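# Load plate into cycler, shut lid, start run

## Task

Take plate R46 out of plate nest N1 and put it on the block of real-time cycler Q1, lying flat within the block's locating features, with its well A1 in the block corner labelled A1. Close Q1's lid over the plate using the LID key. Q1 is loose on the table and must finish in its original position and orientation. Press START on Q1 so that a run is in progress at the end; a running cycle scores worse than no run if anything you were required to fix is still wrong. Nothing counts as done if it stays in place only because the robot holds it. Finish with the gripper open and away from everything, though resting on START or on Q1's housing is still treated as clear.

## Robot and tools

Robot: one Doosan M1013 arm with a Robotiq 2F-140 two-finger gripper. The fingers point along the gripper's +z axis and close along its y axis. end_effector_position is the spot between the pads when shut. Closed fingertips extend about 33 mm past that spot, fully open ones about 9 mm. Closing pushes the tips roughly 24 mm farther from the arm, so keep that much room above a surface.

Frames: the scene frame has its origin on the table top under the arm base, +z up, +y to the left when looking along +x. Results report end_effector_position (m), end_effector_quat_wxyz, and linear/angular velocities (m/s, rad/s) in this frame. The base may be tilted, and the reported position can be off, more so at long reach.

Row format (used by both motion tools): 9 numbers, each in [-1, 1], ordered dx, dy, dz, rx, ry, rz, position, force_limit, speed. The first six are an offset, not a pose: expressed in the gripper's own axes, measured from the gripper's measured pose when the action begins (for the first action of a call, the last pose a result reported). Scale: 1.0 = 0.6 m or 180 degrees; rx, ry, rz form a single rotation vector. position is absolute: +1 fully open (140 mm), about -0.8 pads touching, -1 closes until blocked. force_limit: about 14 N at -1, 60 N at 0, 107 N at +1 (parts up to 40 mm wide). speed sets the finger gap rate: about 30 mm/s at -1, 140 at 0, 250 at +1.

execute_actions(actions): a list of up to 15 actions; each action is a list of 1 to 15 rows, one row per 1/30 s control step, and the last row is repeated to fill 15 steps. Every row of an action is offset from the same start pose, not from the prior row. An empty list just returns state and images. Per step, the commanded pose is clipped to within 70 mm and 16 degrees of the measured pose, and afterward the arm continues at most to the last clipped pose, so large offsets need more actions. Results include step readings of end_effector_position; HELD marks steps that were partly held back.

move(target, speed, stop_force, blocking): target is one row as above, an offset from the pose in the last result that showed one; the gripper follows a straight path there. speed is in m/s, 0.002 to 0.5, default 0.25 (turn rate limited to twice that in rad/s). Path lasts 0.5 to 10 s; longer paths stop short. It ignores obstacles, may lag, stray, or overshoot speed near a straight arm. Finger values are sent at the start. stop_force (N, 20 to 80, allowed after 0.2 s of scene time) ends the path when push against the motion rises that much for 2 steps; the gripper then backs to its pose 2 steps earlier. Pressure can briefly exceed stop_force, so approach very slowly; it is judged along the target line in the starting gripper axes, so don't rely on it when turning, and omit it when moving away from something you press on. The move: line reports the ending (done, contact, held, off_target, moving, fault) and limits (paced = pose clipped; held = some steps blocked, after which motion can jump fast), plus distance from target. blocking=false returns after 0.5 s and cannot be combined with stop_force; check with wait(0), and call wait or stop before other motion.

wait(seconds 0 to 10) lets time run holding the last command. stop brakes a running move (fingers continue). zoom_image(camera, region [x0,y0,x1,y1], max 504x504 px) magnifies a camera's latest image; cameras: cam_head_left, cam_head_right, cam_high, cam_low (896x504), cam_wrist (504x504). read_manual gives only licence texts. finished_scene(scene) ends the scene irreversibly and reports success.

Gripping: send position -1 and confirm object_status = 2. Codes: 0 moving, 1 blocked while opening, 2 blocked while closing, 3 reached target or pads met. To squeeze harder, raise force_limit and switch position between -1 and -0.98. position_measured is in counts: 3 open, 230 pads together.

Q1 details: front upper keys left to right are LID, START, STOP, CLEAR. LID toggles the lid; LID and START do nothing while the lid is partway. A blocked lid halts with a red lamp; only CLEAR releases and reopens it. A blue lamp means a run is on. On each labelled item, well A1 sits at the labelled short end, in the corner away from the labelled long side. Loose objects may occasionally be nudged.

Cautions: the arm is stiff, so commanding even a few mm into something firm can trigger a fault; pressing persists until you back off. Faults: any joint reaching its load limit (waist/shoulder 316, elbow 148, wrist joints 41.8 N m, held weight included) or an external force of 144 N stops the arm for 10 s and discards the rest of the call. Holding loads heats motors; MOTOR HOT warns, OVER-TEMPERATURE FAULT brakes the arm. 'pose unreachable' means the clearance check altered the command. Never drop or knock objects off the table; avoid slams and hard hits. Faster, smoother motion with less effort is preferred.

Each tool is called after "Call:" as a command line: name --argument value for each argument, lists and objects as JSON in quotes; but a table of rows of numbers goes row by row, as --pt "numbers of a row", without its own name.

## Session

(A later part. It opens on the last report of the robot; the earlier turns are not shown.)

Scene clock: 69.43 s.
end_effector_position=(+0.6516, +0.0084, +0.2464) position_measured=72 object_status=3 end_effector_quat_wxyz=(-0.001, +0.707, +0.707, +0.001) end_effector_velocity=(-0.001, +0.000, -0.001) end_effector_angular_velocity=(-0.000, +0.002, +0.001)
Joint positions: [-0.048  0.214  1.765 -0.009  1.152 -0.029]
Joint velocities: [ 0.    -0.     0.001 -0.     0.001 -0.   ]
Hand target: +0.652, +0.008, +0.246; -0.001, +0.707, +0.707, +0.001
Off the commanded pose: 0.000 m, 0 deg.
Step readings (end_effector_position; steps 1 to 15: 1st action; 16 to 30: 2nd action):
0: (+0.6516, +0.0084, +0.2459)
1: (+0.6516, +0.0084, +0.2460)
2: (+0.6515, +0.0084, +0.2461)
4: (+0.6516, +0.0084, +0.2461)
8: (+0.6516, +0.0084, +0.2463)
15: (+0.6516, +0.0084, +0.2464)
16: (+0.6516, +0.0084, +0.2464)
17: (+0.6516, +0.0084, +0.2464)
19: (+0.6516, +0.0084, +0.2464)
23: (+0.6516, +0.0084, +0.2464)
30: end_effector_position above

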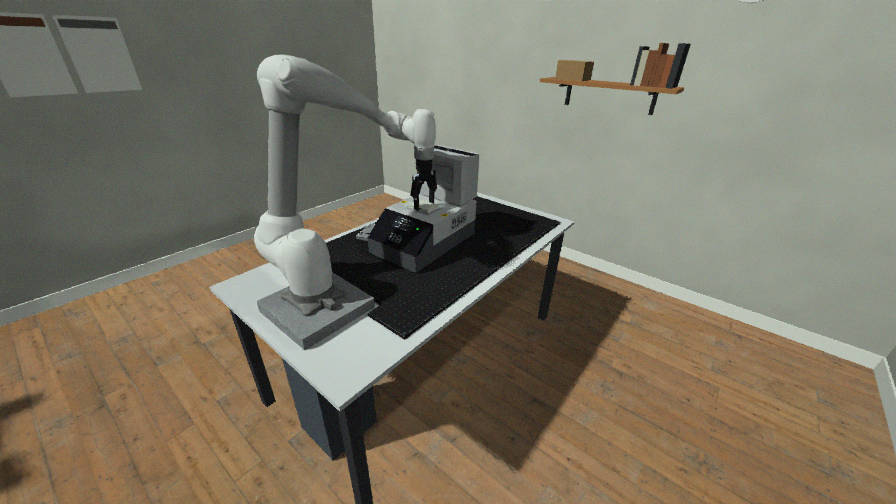

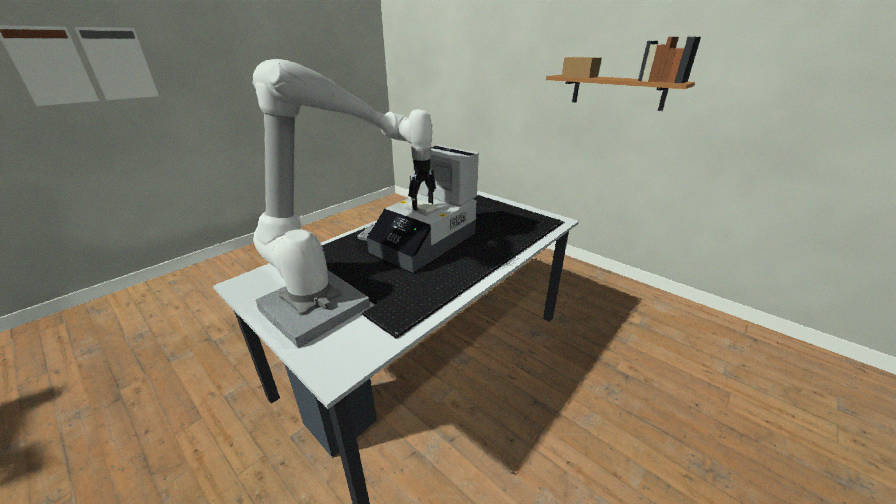

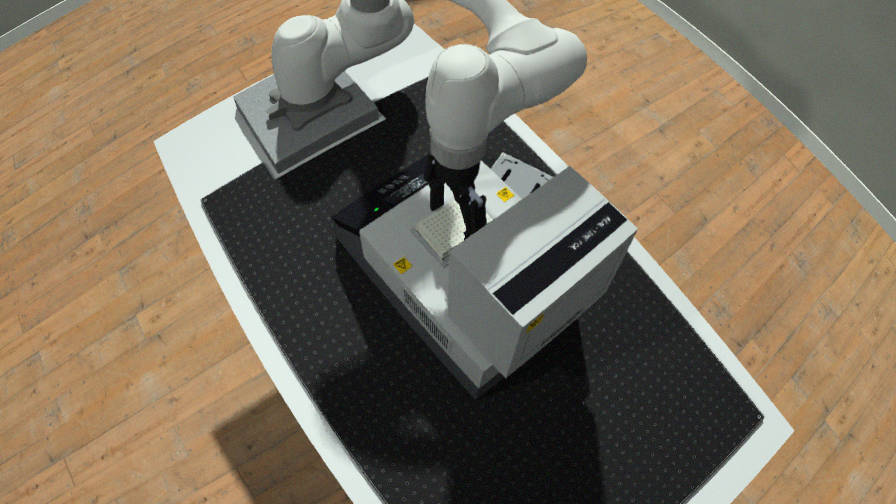

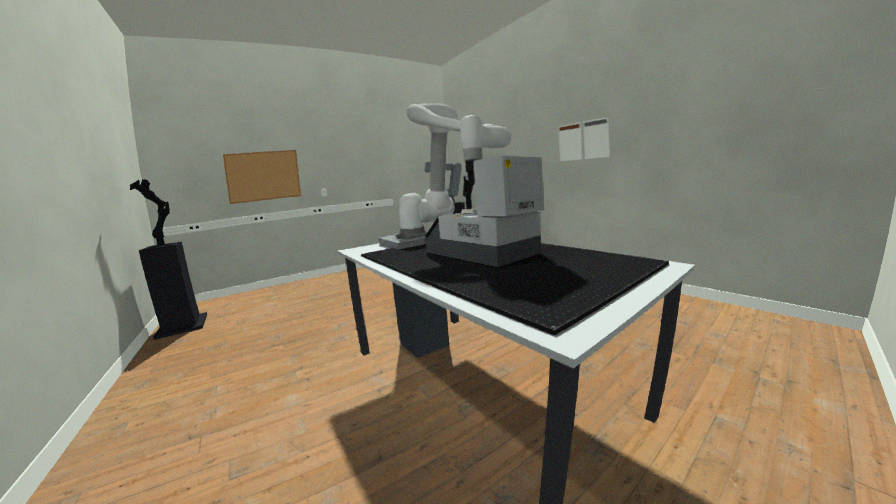

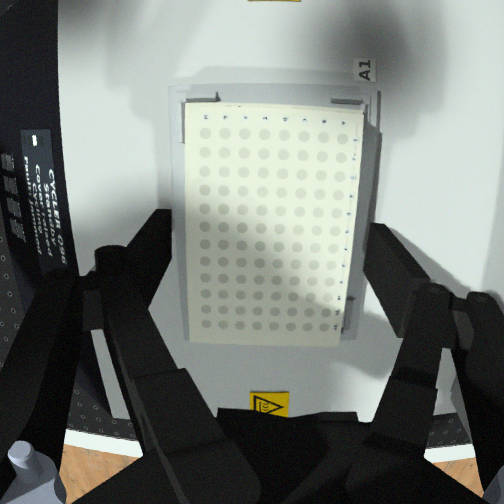

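Lift straight up.

Call:
move --target '[-0.08,0,-0.2,0,0,0,0.45,-0.3,-0.5]' --speed 0.1

Call:
zoom_image --camera "cam_wrist" --region '[100, 50, 450, 450]'

Call:
zoom_image --camera "cam_high" --region '[380, 160, 560, 290]'

Scene clock: 71.17 s.
end_effector_position=(+0.6517, -0.0401, +0.3662) position_measured=72 object_status=3 end_effector_quat_wxyz=(-0.001, +0.707, +0.707, +0.001) end_effector_velocity=(+0.000, -0.000, +0.001) end_effector_angular_velocity=(-0.000, -0.001, -0.000)
Joint positions: [-0.121  0.155  1.61  -0.007  1.364 -0.104]
Joint velocities: [ 0.     0.    -0.001 -0.     0.     0.   ]
Hand target: +0.652, -0.040, +0.366; -0.001, +0.707, +0.707, +0.001
Off the commanded pose: 0.000 m, 0 deg.
move: done

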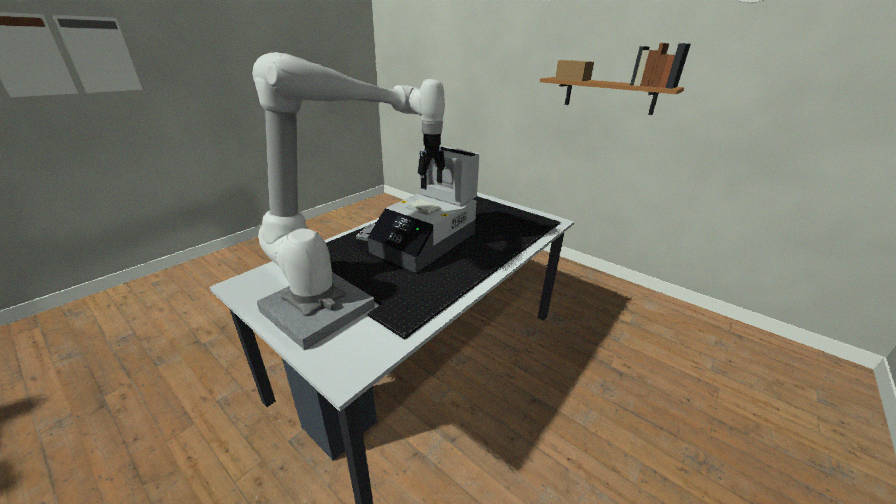

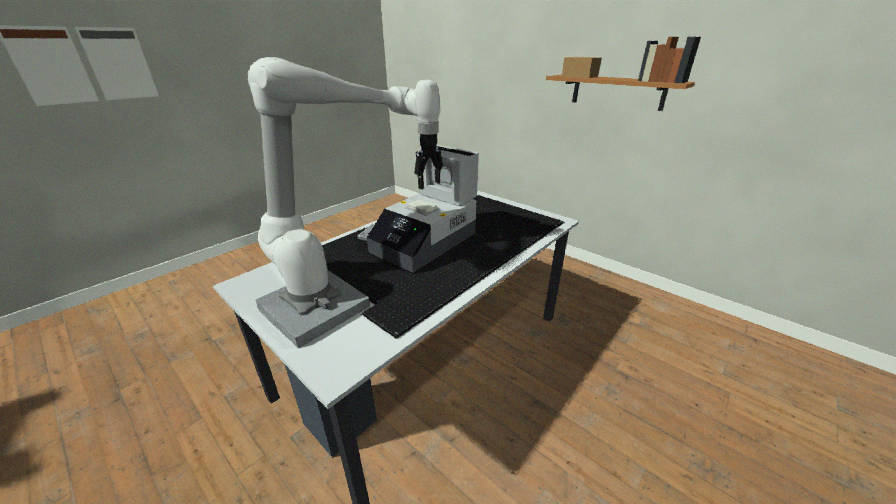

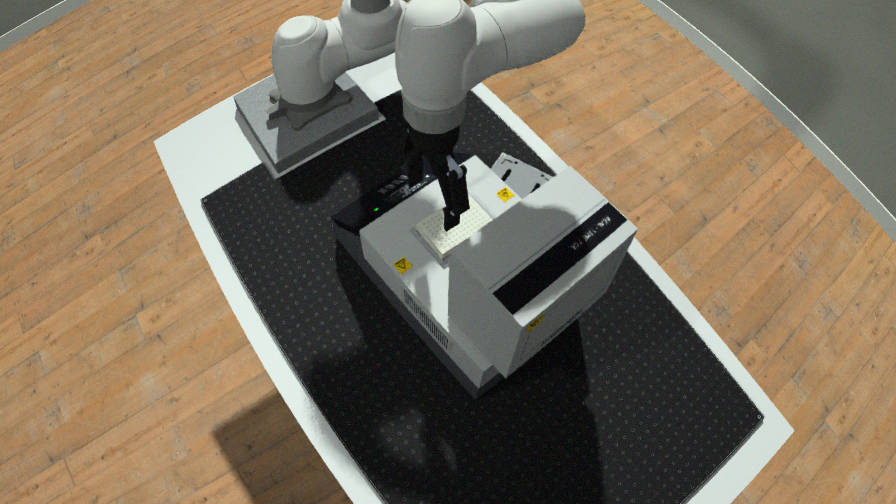

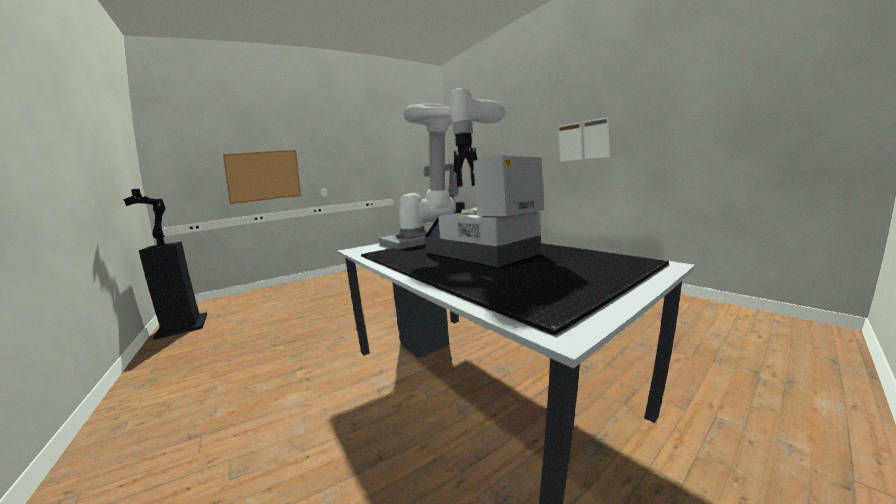

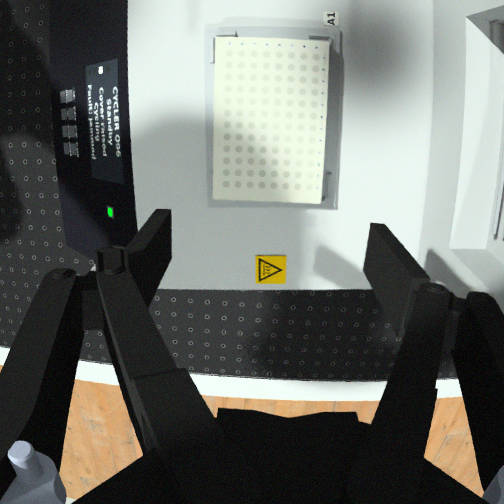

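Region (100, 50, 450, 450) of cam_wrist's 504x504 image, scaled by 1.260, with more detail than that image has; it fills the left 441 columns of this view, and the rest is white.

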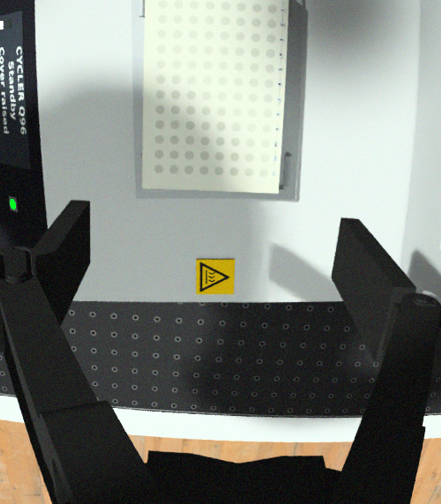

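Region (380, 160, 560, 290) of cam_high's 896x504 image, scaled by 2.800, with more detail than that image has.

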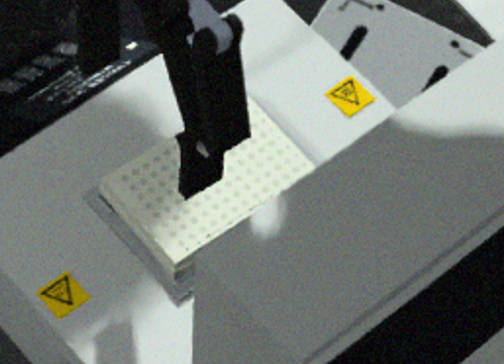

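Call:
move --target '[0.1185,-0.4195,0.11,-0.1436,0.1436,0.485,-1,0,0.5]' --speed 0.25

Scene clock: 75.27 s.
end_effector_position=(+0.3999, +0.0316, +0.3012) position_measured=233 object_status=3 end_effector_quat_wxyz=(-0.001, +0.959, -0.001, +0.284) end_effector_velocity=(-0.000, +0.000, -0.001) end_effector_angular_velocity=(-0.001, +0.004, -0.000)
Joint positions: [-0.003 -0.554  2.391 -0.021  0.717  1.592]
Joint velocities: [ 0.002  0.003  0.    -0.004  0.001  0.004]
Hand target: +0.400, +0.032, +0.301; -0.001, +0.959, -0.001, +0.284
Off the commanded pose: 0.001 m, 0 deg.
move: done

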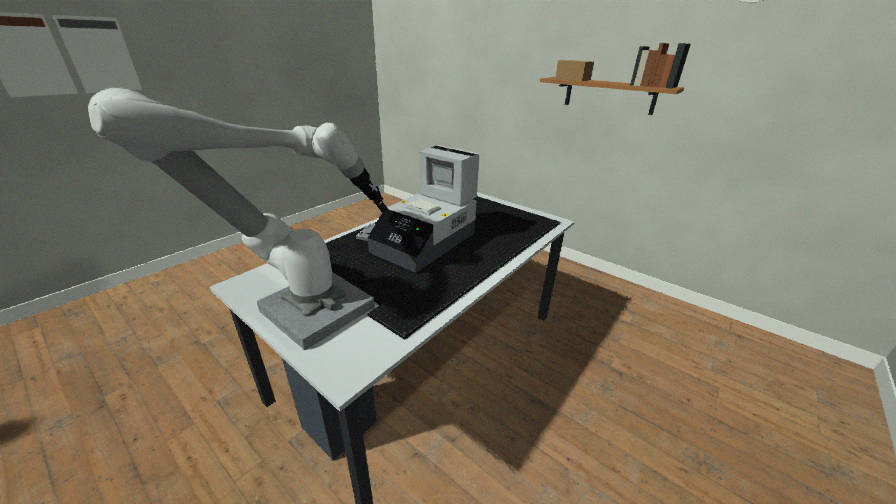

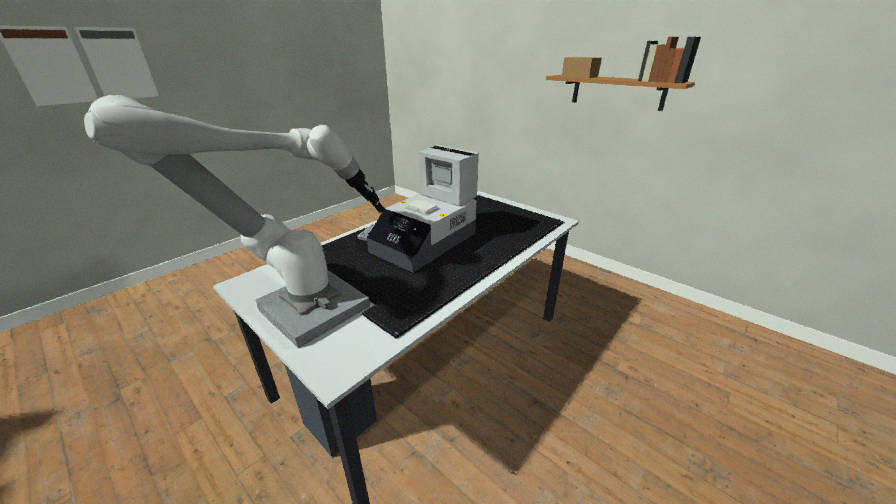

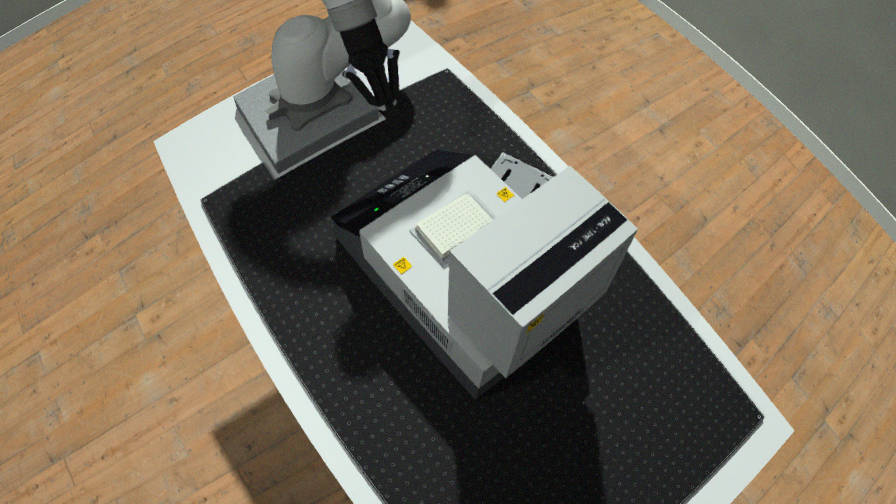

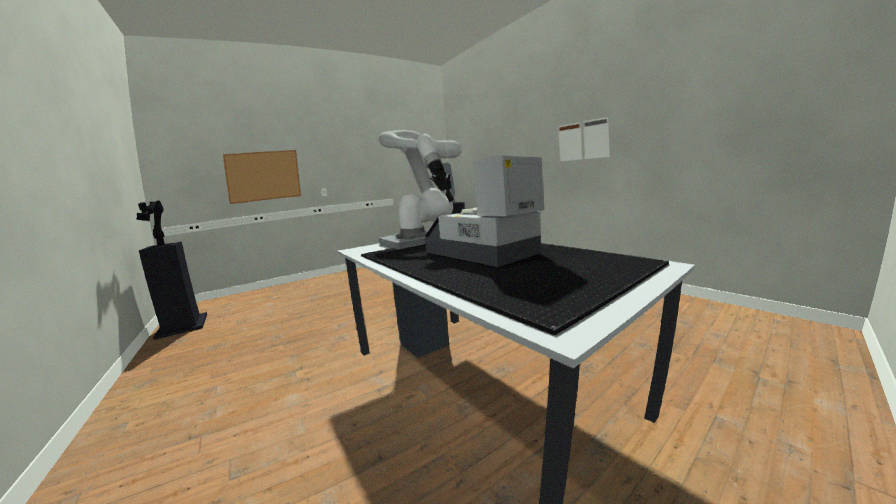

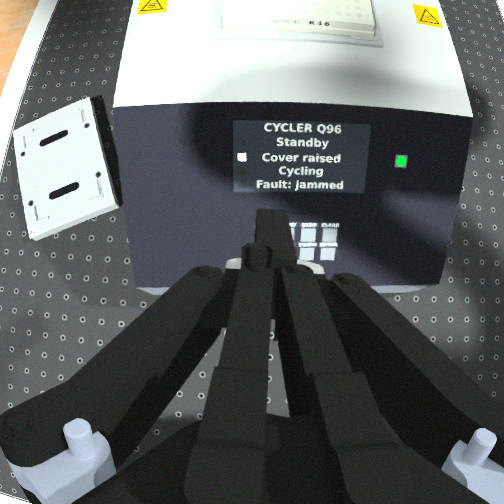

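Call:
move --target '[-0.1056,0.0013,0.1989,0,0,0,-1,0,0.5]' --speed 0.12

Scene clock: 76.93 s.
end_effector_position=(+0.4115, +0.0315, +0.1667) position_measured=233 object_status=3 end_effector_quat_wxyz=(-0.001, +0.959, -0.000, +0.284) end_effector_velocity=(+0.001, +0.000, +0.001) end_effector_angular_velocity=(+0.000, -0.001, +0.000)
Joint positions: [-0.012 -0.369  2.577 -0.026  0.346  1.594]
Joint velocities: [ 0.001  0.    -0.001 -0.    -0.     0.   ]
Hand target: +0.411, +0.032, +0.167; -0.002, +0.959, -0.000, +0.284
Off the commanded pose: 0.000 m, 0 deg.
move: done

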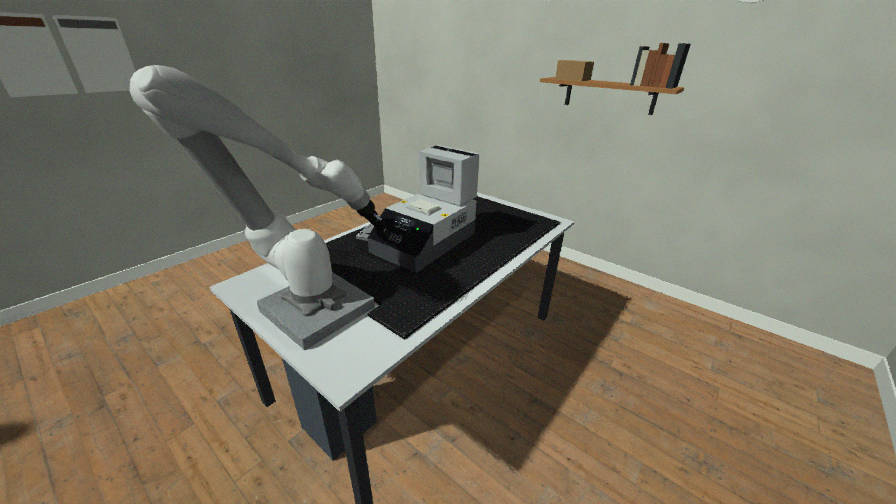

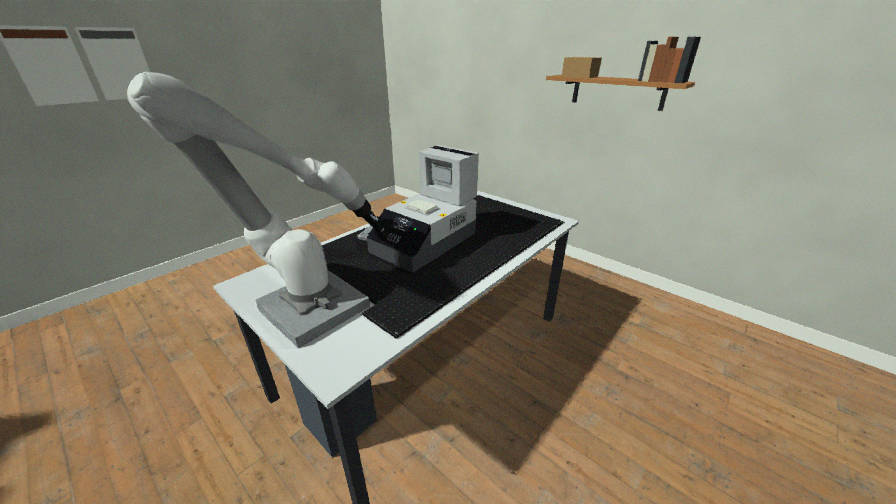

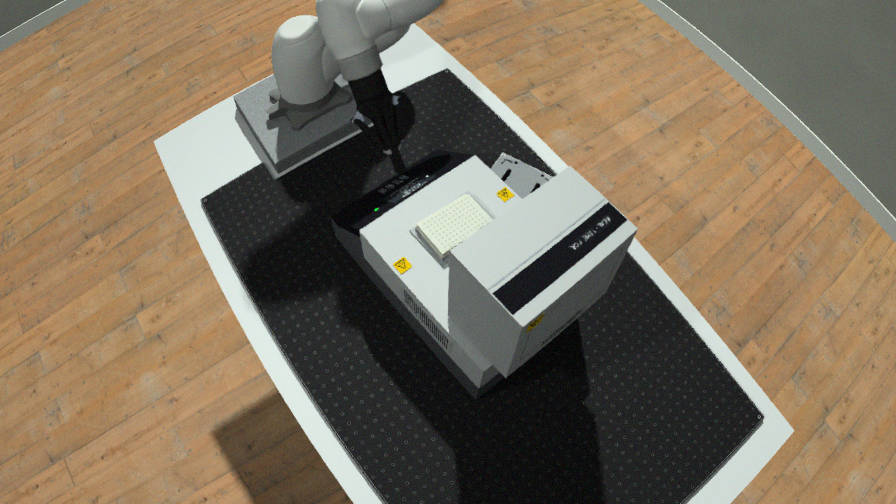

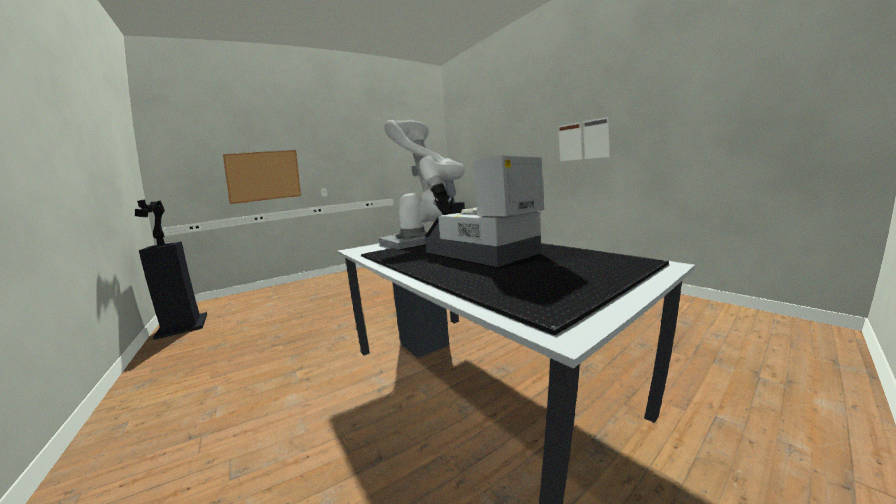

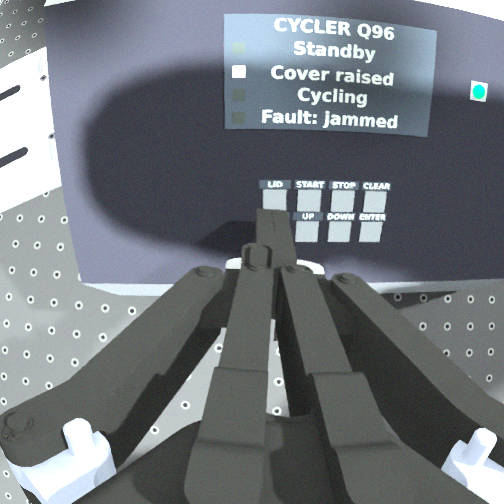

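Call:
execute_actions --actions '[[[0,0,0.0117,0,0,0,-1,0,0.5]],[[0,0,0,0,0,0,-1,0,0.5]]]'

Scene clock: 78.10 s.
end_effector_position=(+0.4153, +0.0315, +0.1608) position_measured=233 object_status=3 end_effector_quat_wxyz=(-0.002, +0.959, -0.000, +0.284) end_effector_velocity=(-0.000, -0.000, -0.001) end_effector_angular_velocity=(-0.001, +0.001, +0.001)
Joint positions: [-0.012 -0.349  2.58  -0.028  0.323  1.595]
Joint velocities: [-0.     0.001  0.001 -0.001  0.    -0.001]
Hand target: +0.415, +0.032, +0.161; -0.002, +0.959, -0.000, +0.284
Off the commanded pose: 0.000 m, 0 deg.
Step readings (end_effector_position; steps 1 to 15: 1st action; 16 to 30: 2nd action):
0: (+0.4115, +0.0315, +0.1667)
1: (+0.4116, +0.0316, +0.1665)
2: (+0.4127, +0.0316, +0.1651)
4: (+0.4150, +0.0316, +0.1610)
8: (+0.4153, +0.0315, +0.1608)
15: (+0.4153, +0.0315, +0.1608)
16: (+0.4153, +0.0315, +0.1608)
17: (+0.4153, +0.0315, +0.1608)
19: (+0.4153, +0.0315, +0.1608)
23: (+0.4153, +0.0315, +0.1608)
30: end_effector_position above

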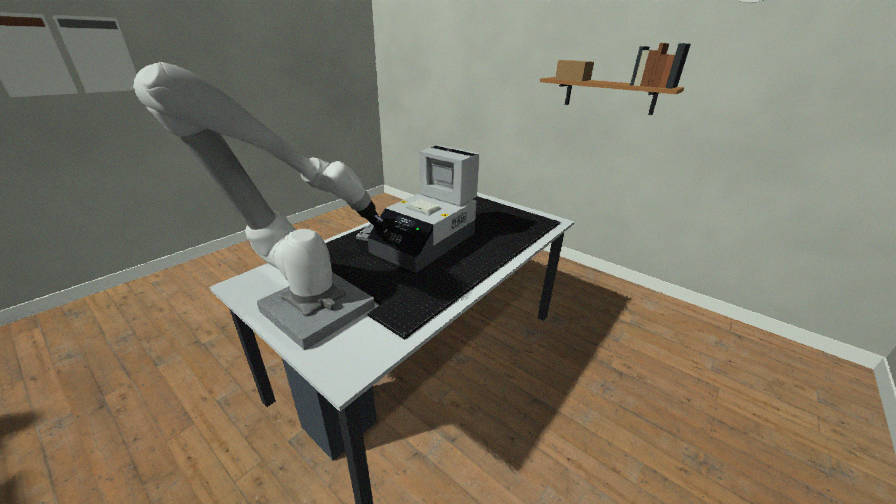

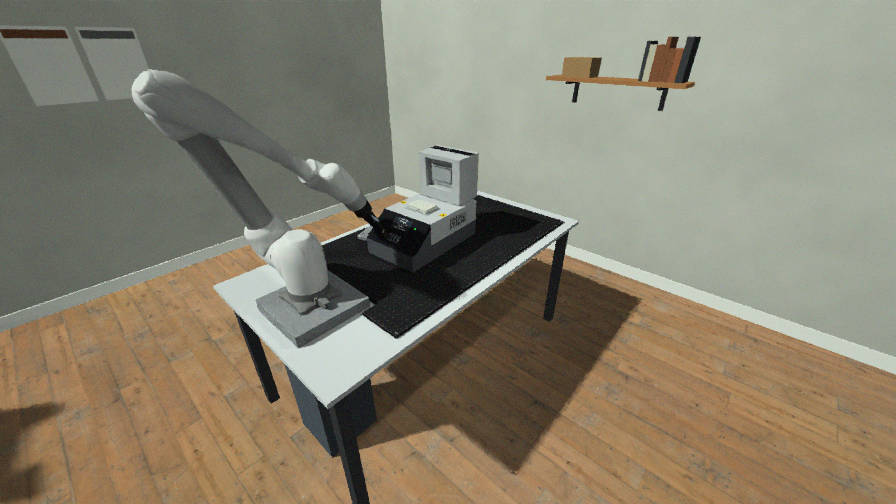

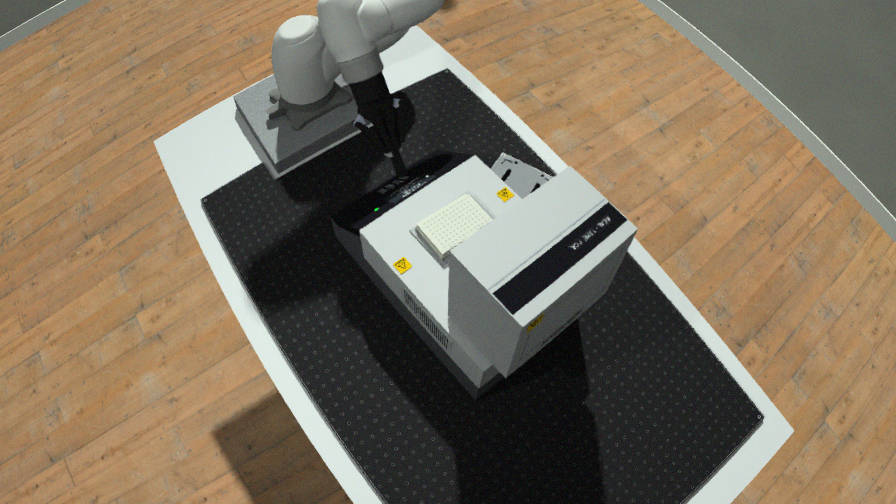

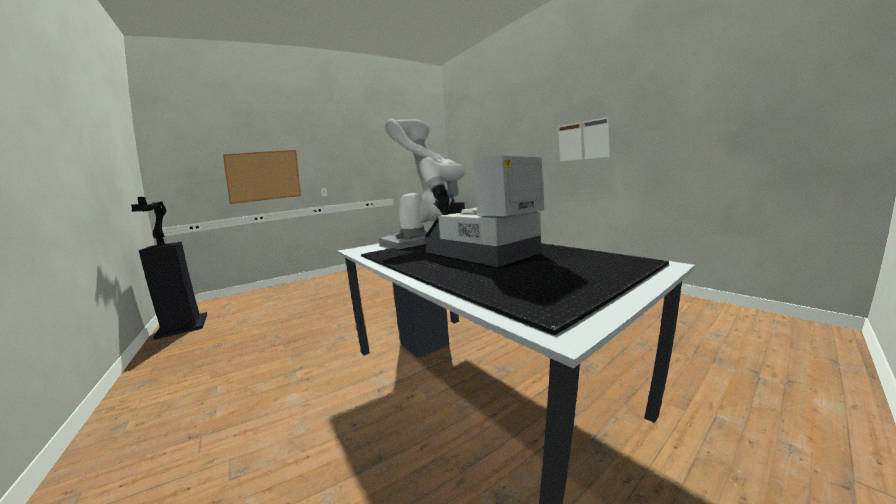

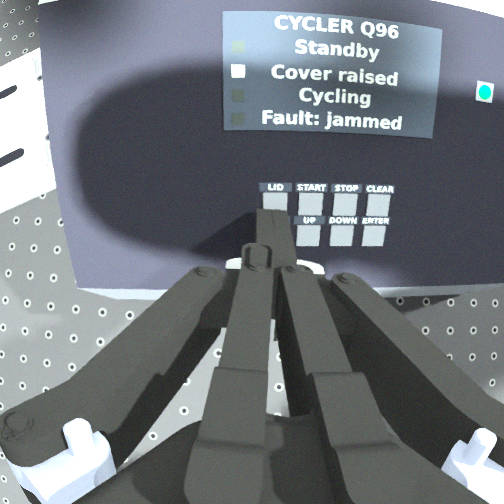

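Call:
execute_actions --actions '[[[0,0,0.0035,0,0,0,-1,0,0.5]],[[0,0,-0.005,0,0,0,-1,0,0.5]]]'

Scene clock: 79.33 s.
end_effector_position=(+0.4148, +0.0315, +0.1615) position_measured=233 object_status=3 end_effector_quat_wxyz=(-0.002, +0.959, -0.000, +0.284) end_effector_velocity=(-0.001, +0.000, -0.001) end_effector_angular_velocity=(+0.000, +0.001, +0.000)
Joint positions: [-0.012 -0.351  2.579 -0.027  0.326  1.595]
Joint velocities: [ 0.    -0.     0.001  0.     0.    -0.   ]
Hand target: +0.415, +0.032, +0.162; -0.002, +0.959, -0.000, +0.284
Off the commanded pose: 0.000 m, 0 deg.
Step readings (end_effector_position; steps 1 to 15: 1st action; 16 to 30: 2nd action):
0: (+0.4153, +0.0315, +0.1608)
1: (+0.4154, +0.0315, +0.1607)
2: (+0.4161, +0.0316, +0.1599)
4: (+0.4164, +0.0316, +0.1591)
8: (+0.4164, +0.0316, +0.1590)
15: (+0.4164, +0.0316, +0.1590)
16: (+0.4164, +0.0316, +0.1591)
17: (+0.4152, +0.0315, +0.1597)
19: (+0.4145, +0.0315, +0.1610)
23: (+0.4148, +0.0315, +0.1614)
30: end_effector_position above

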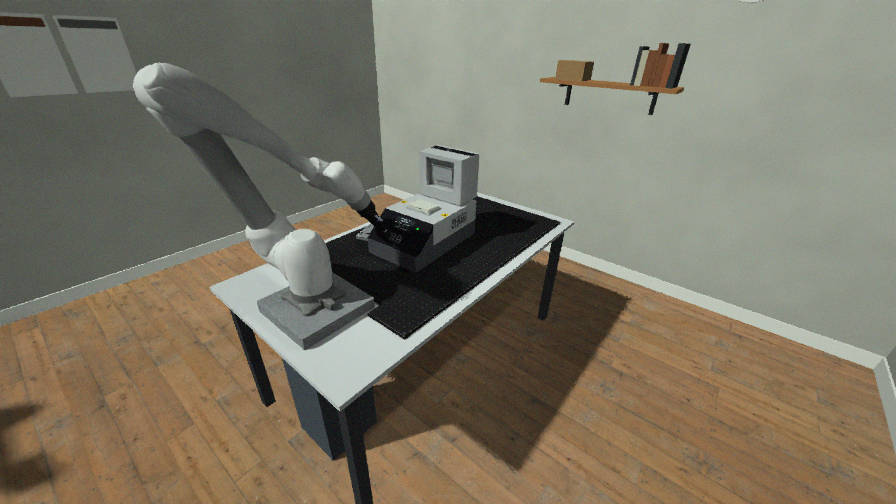

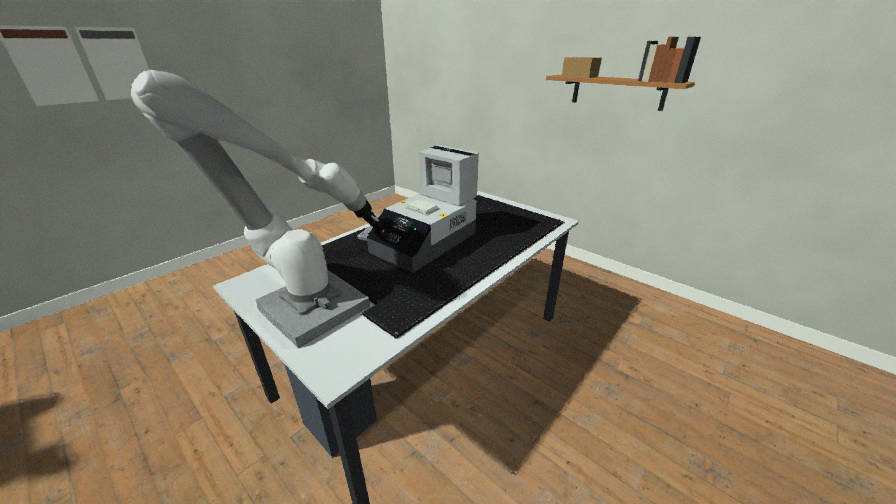

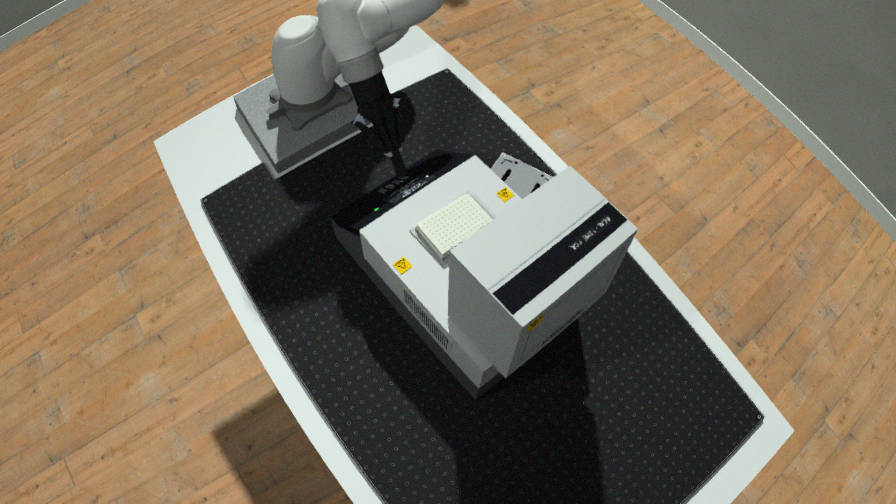

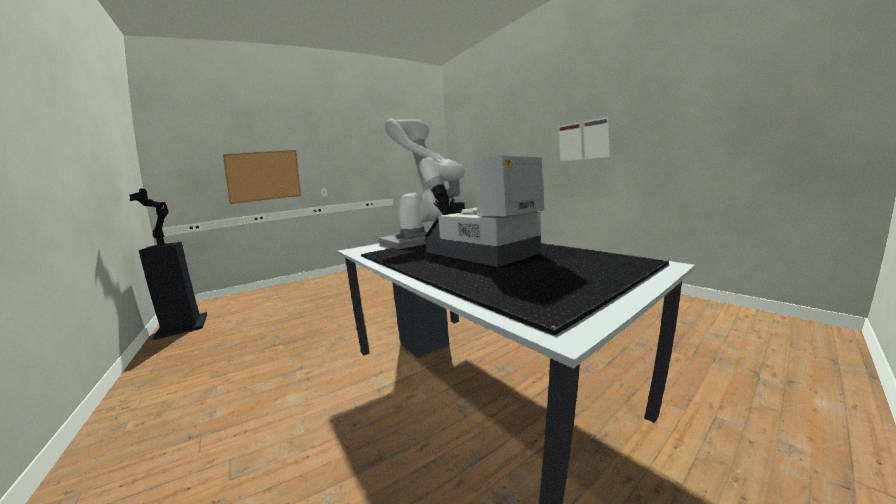

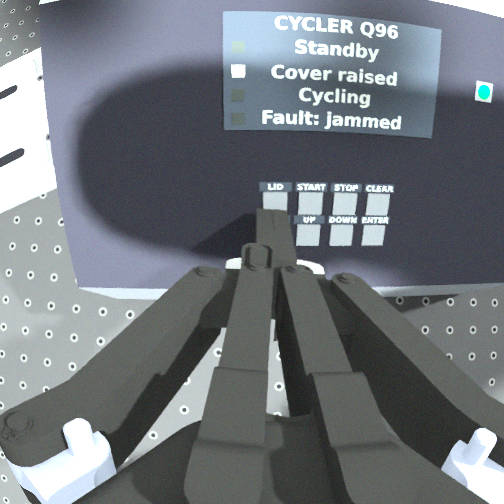

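Call:
execute_actions --actions '[[[0,0,0.0075,0,0,0,-1,0,0.5]],[[0,0,-0.007,0,0,0,-1,0,0.5]]]'

Scene clock: 83.87 s.
end_effector_position=(+0.4150, +0.0315, +0.1613) position_measured=233 object_status=3 end_effector_quat_wxyz=(-0.002, +0.959, -0.000, +0.284) end_effector_velocity=(+0.001, +0.000, +0.000) end_effector_angular_velocity=(-0.000, -0.001, +0.001)
Joint positions: [-0.012 -0.35   2.579 -0.027  0.325  1.595]
Joint velocities: [ 0.001  0.    -0.001  0.    -0.001 -0.   ]
Hand target: +0.415, +0.032, +0.161; -0.002, +0.959, -0.000, +0.284
Off the commanded pose: 0.000 m, 0 deg.
Step readings (end_effector_position; steps 1 to 15: 1st action; 16 to 30: 2nd action):
0: (+0.4148, +0.0315, +0.1615)
1: (+0.4149, +0.0315, +0.1615)
2: (+0.4162, +0.0316, +0.1607)
4: (+0.4174, +0.0317, +0.1583)
8: (+0.4173, +0.0316, +0.1579)
15: (+0.4173, +0.0316, +0.1578)
16: (+0.4172, +0.0316, +0.1578)
17: (+0.4158, +0.0315, +0.1586)
19: (+0.4147, +0.0314, +0.1607)
23: (+0.4149, +0.0315, +0.1611)
30: end_effector_position above

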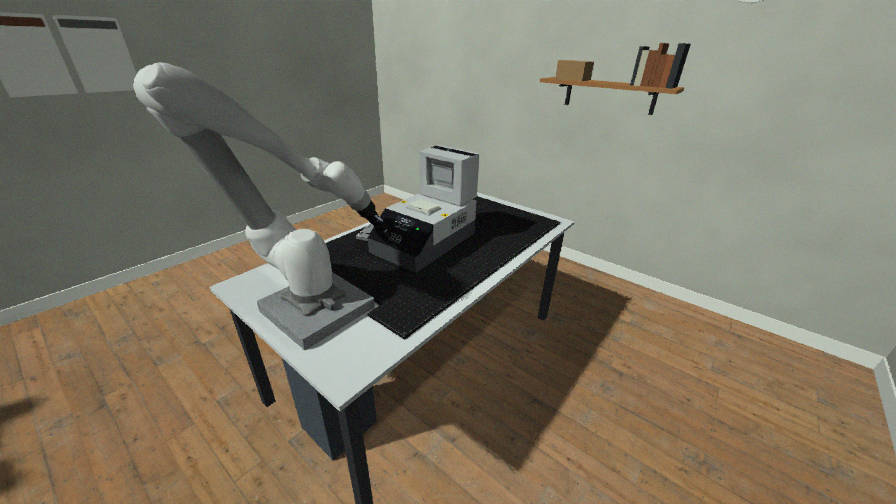

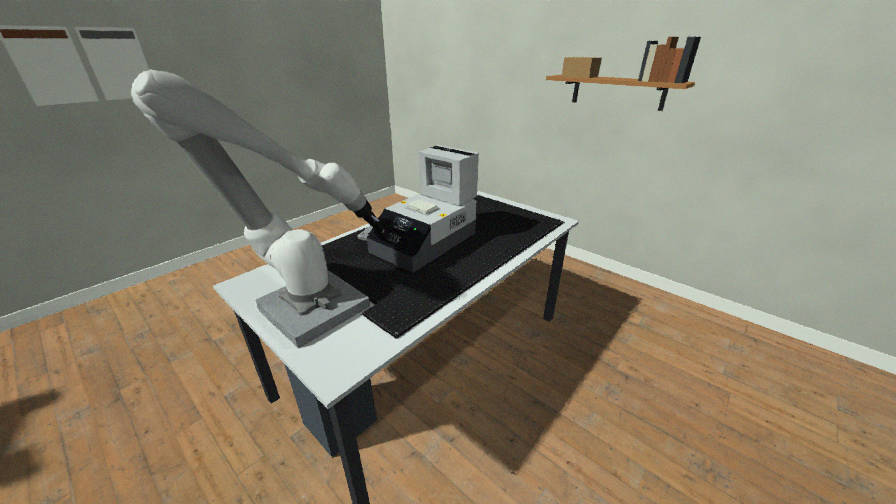

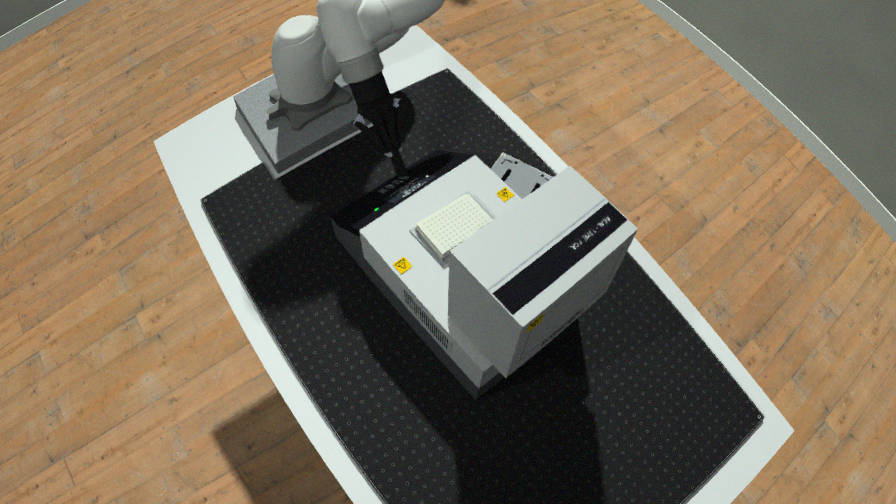

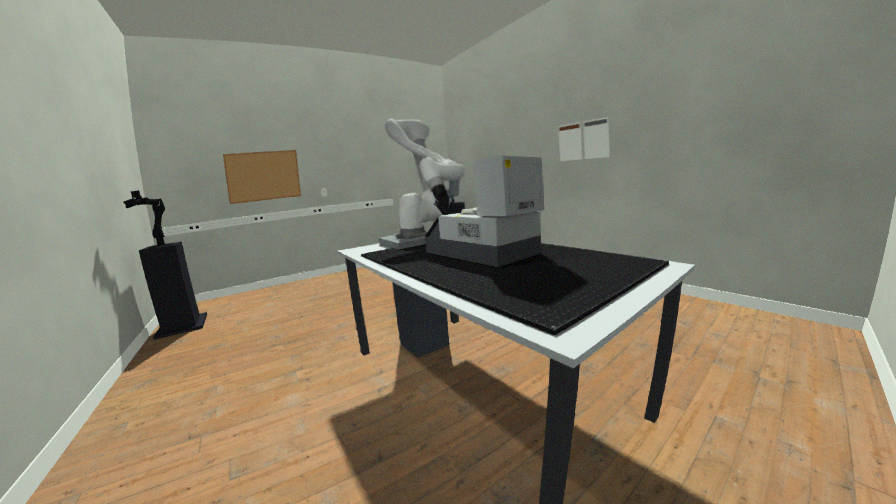

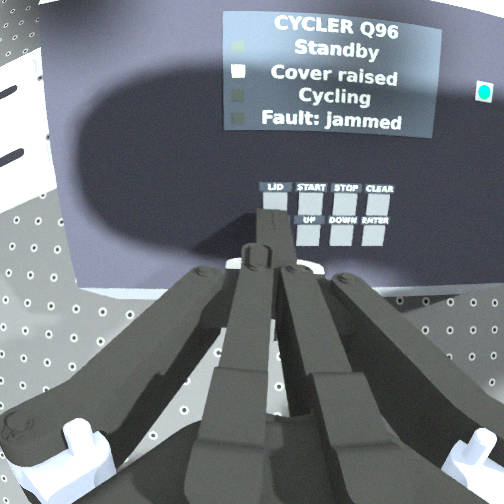

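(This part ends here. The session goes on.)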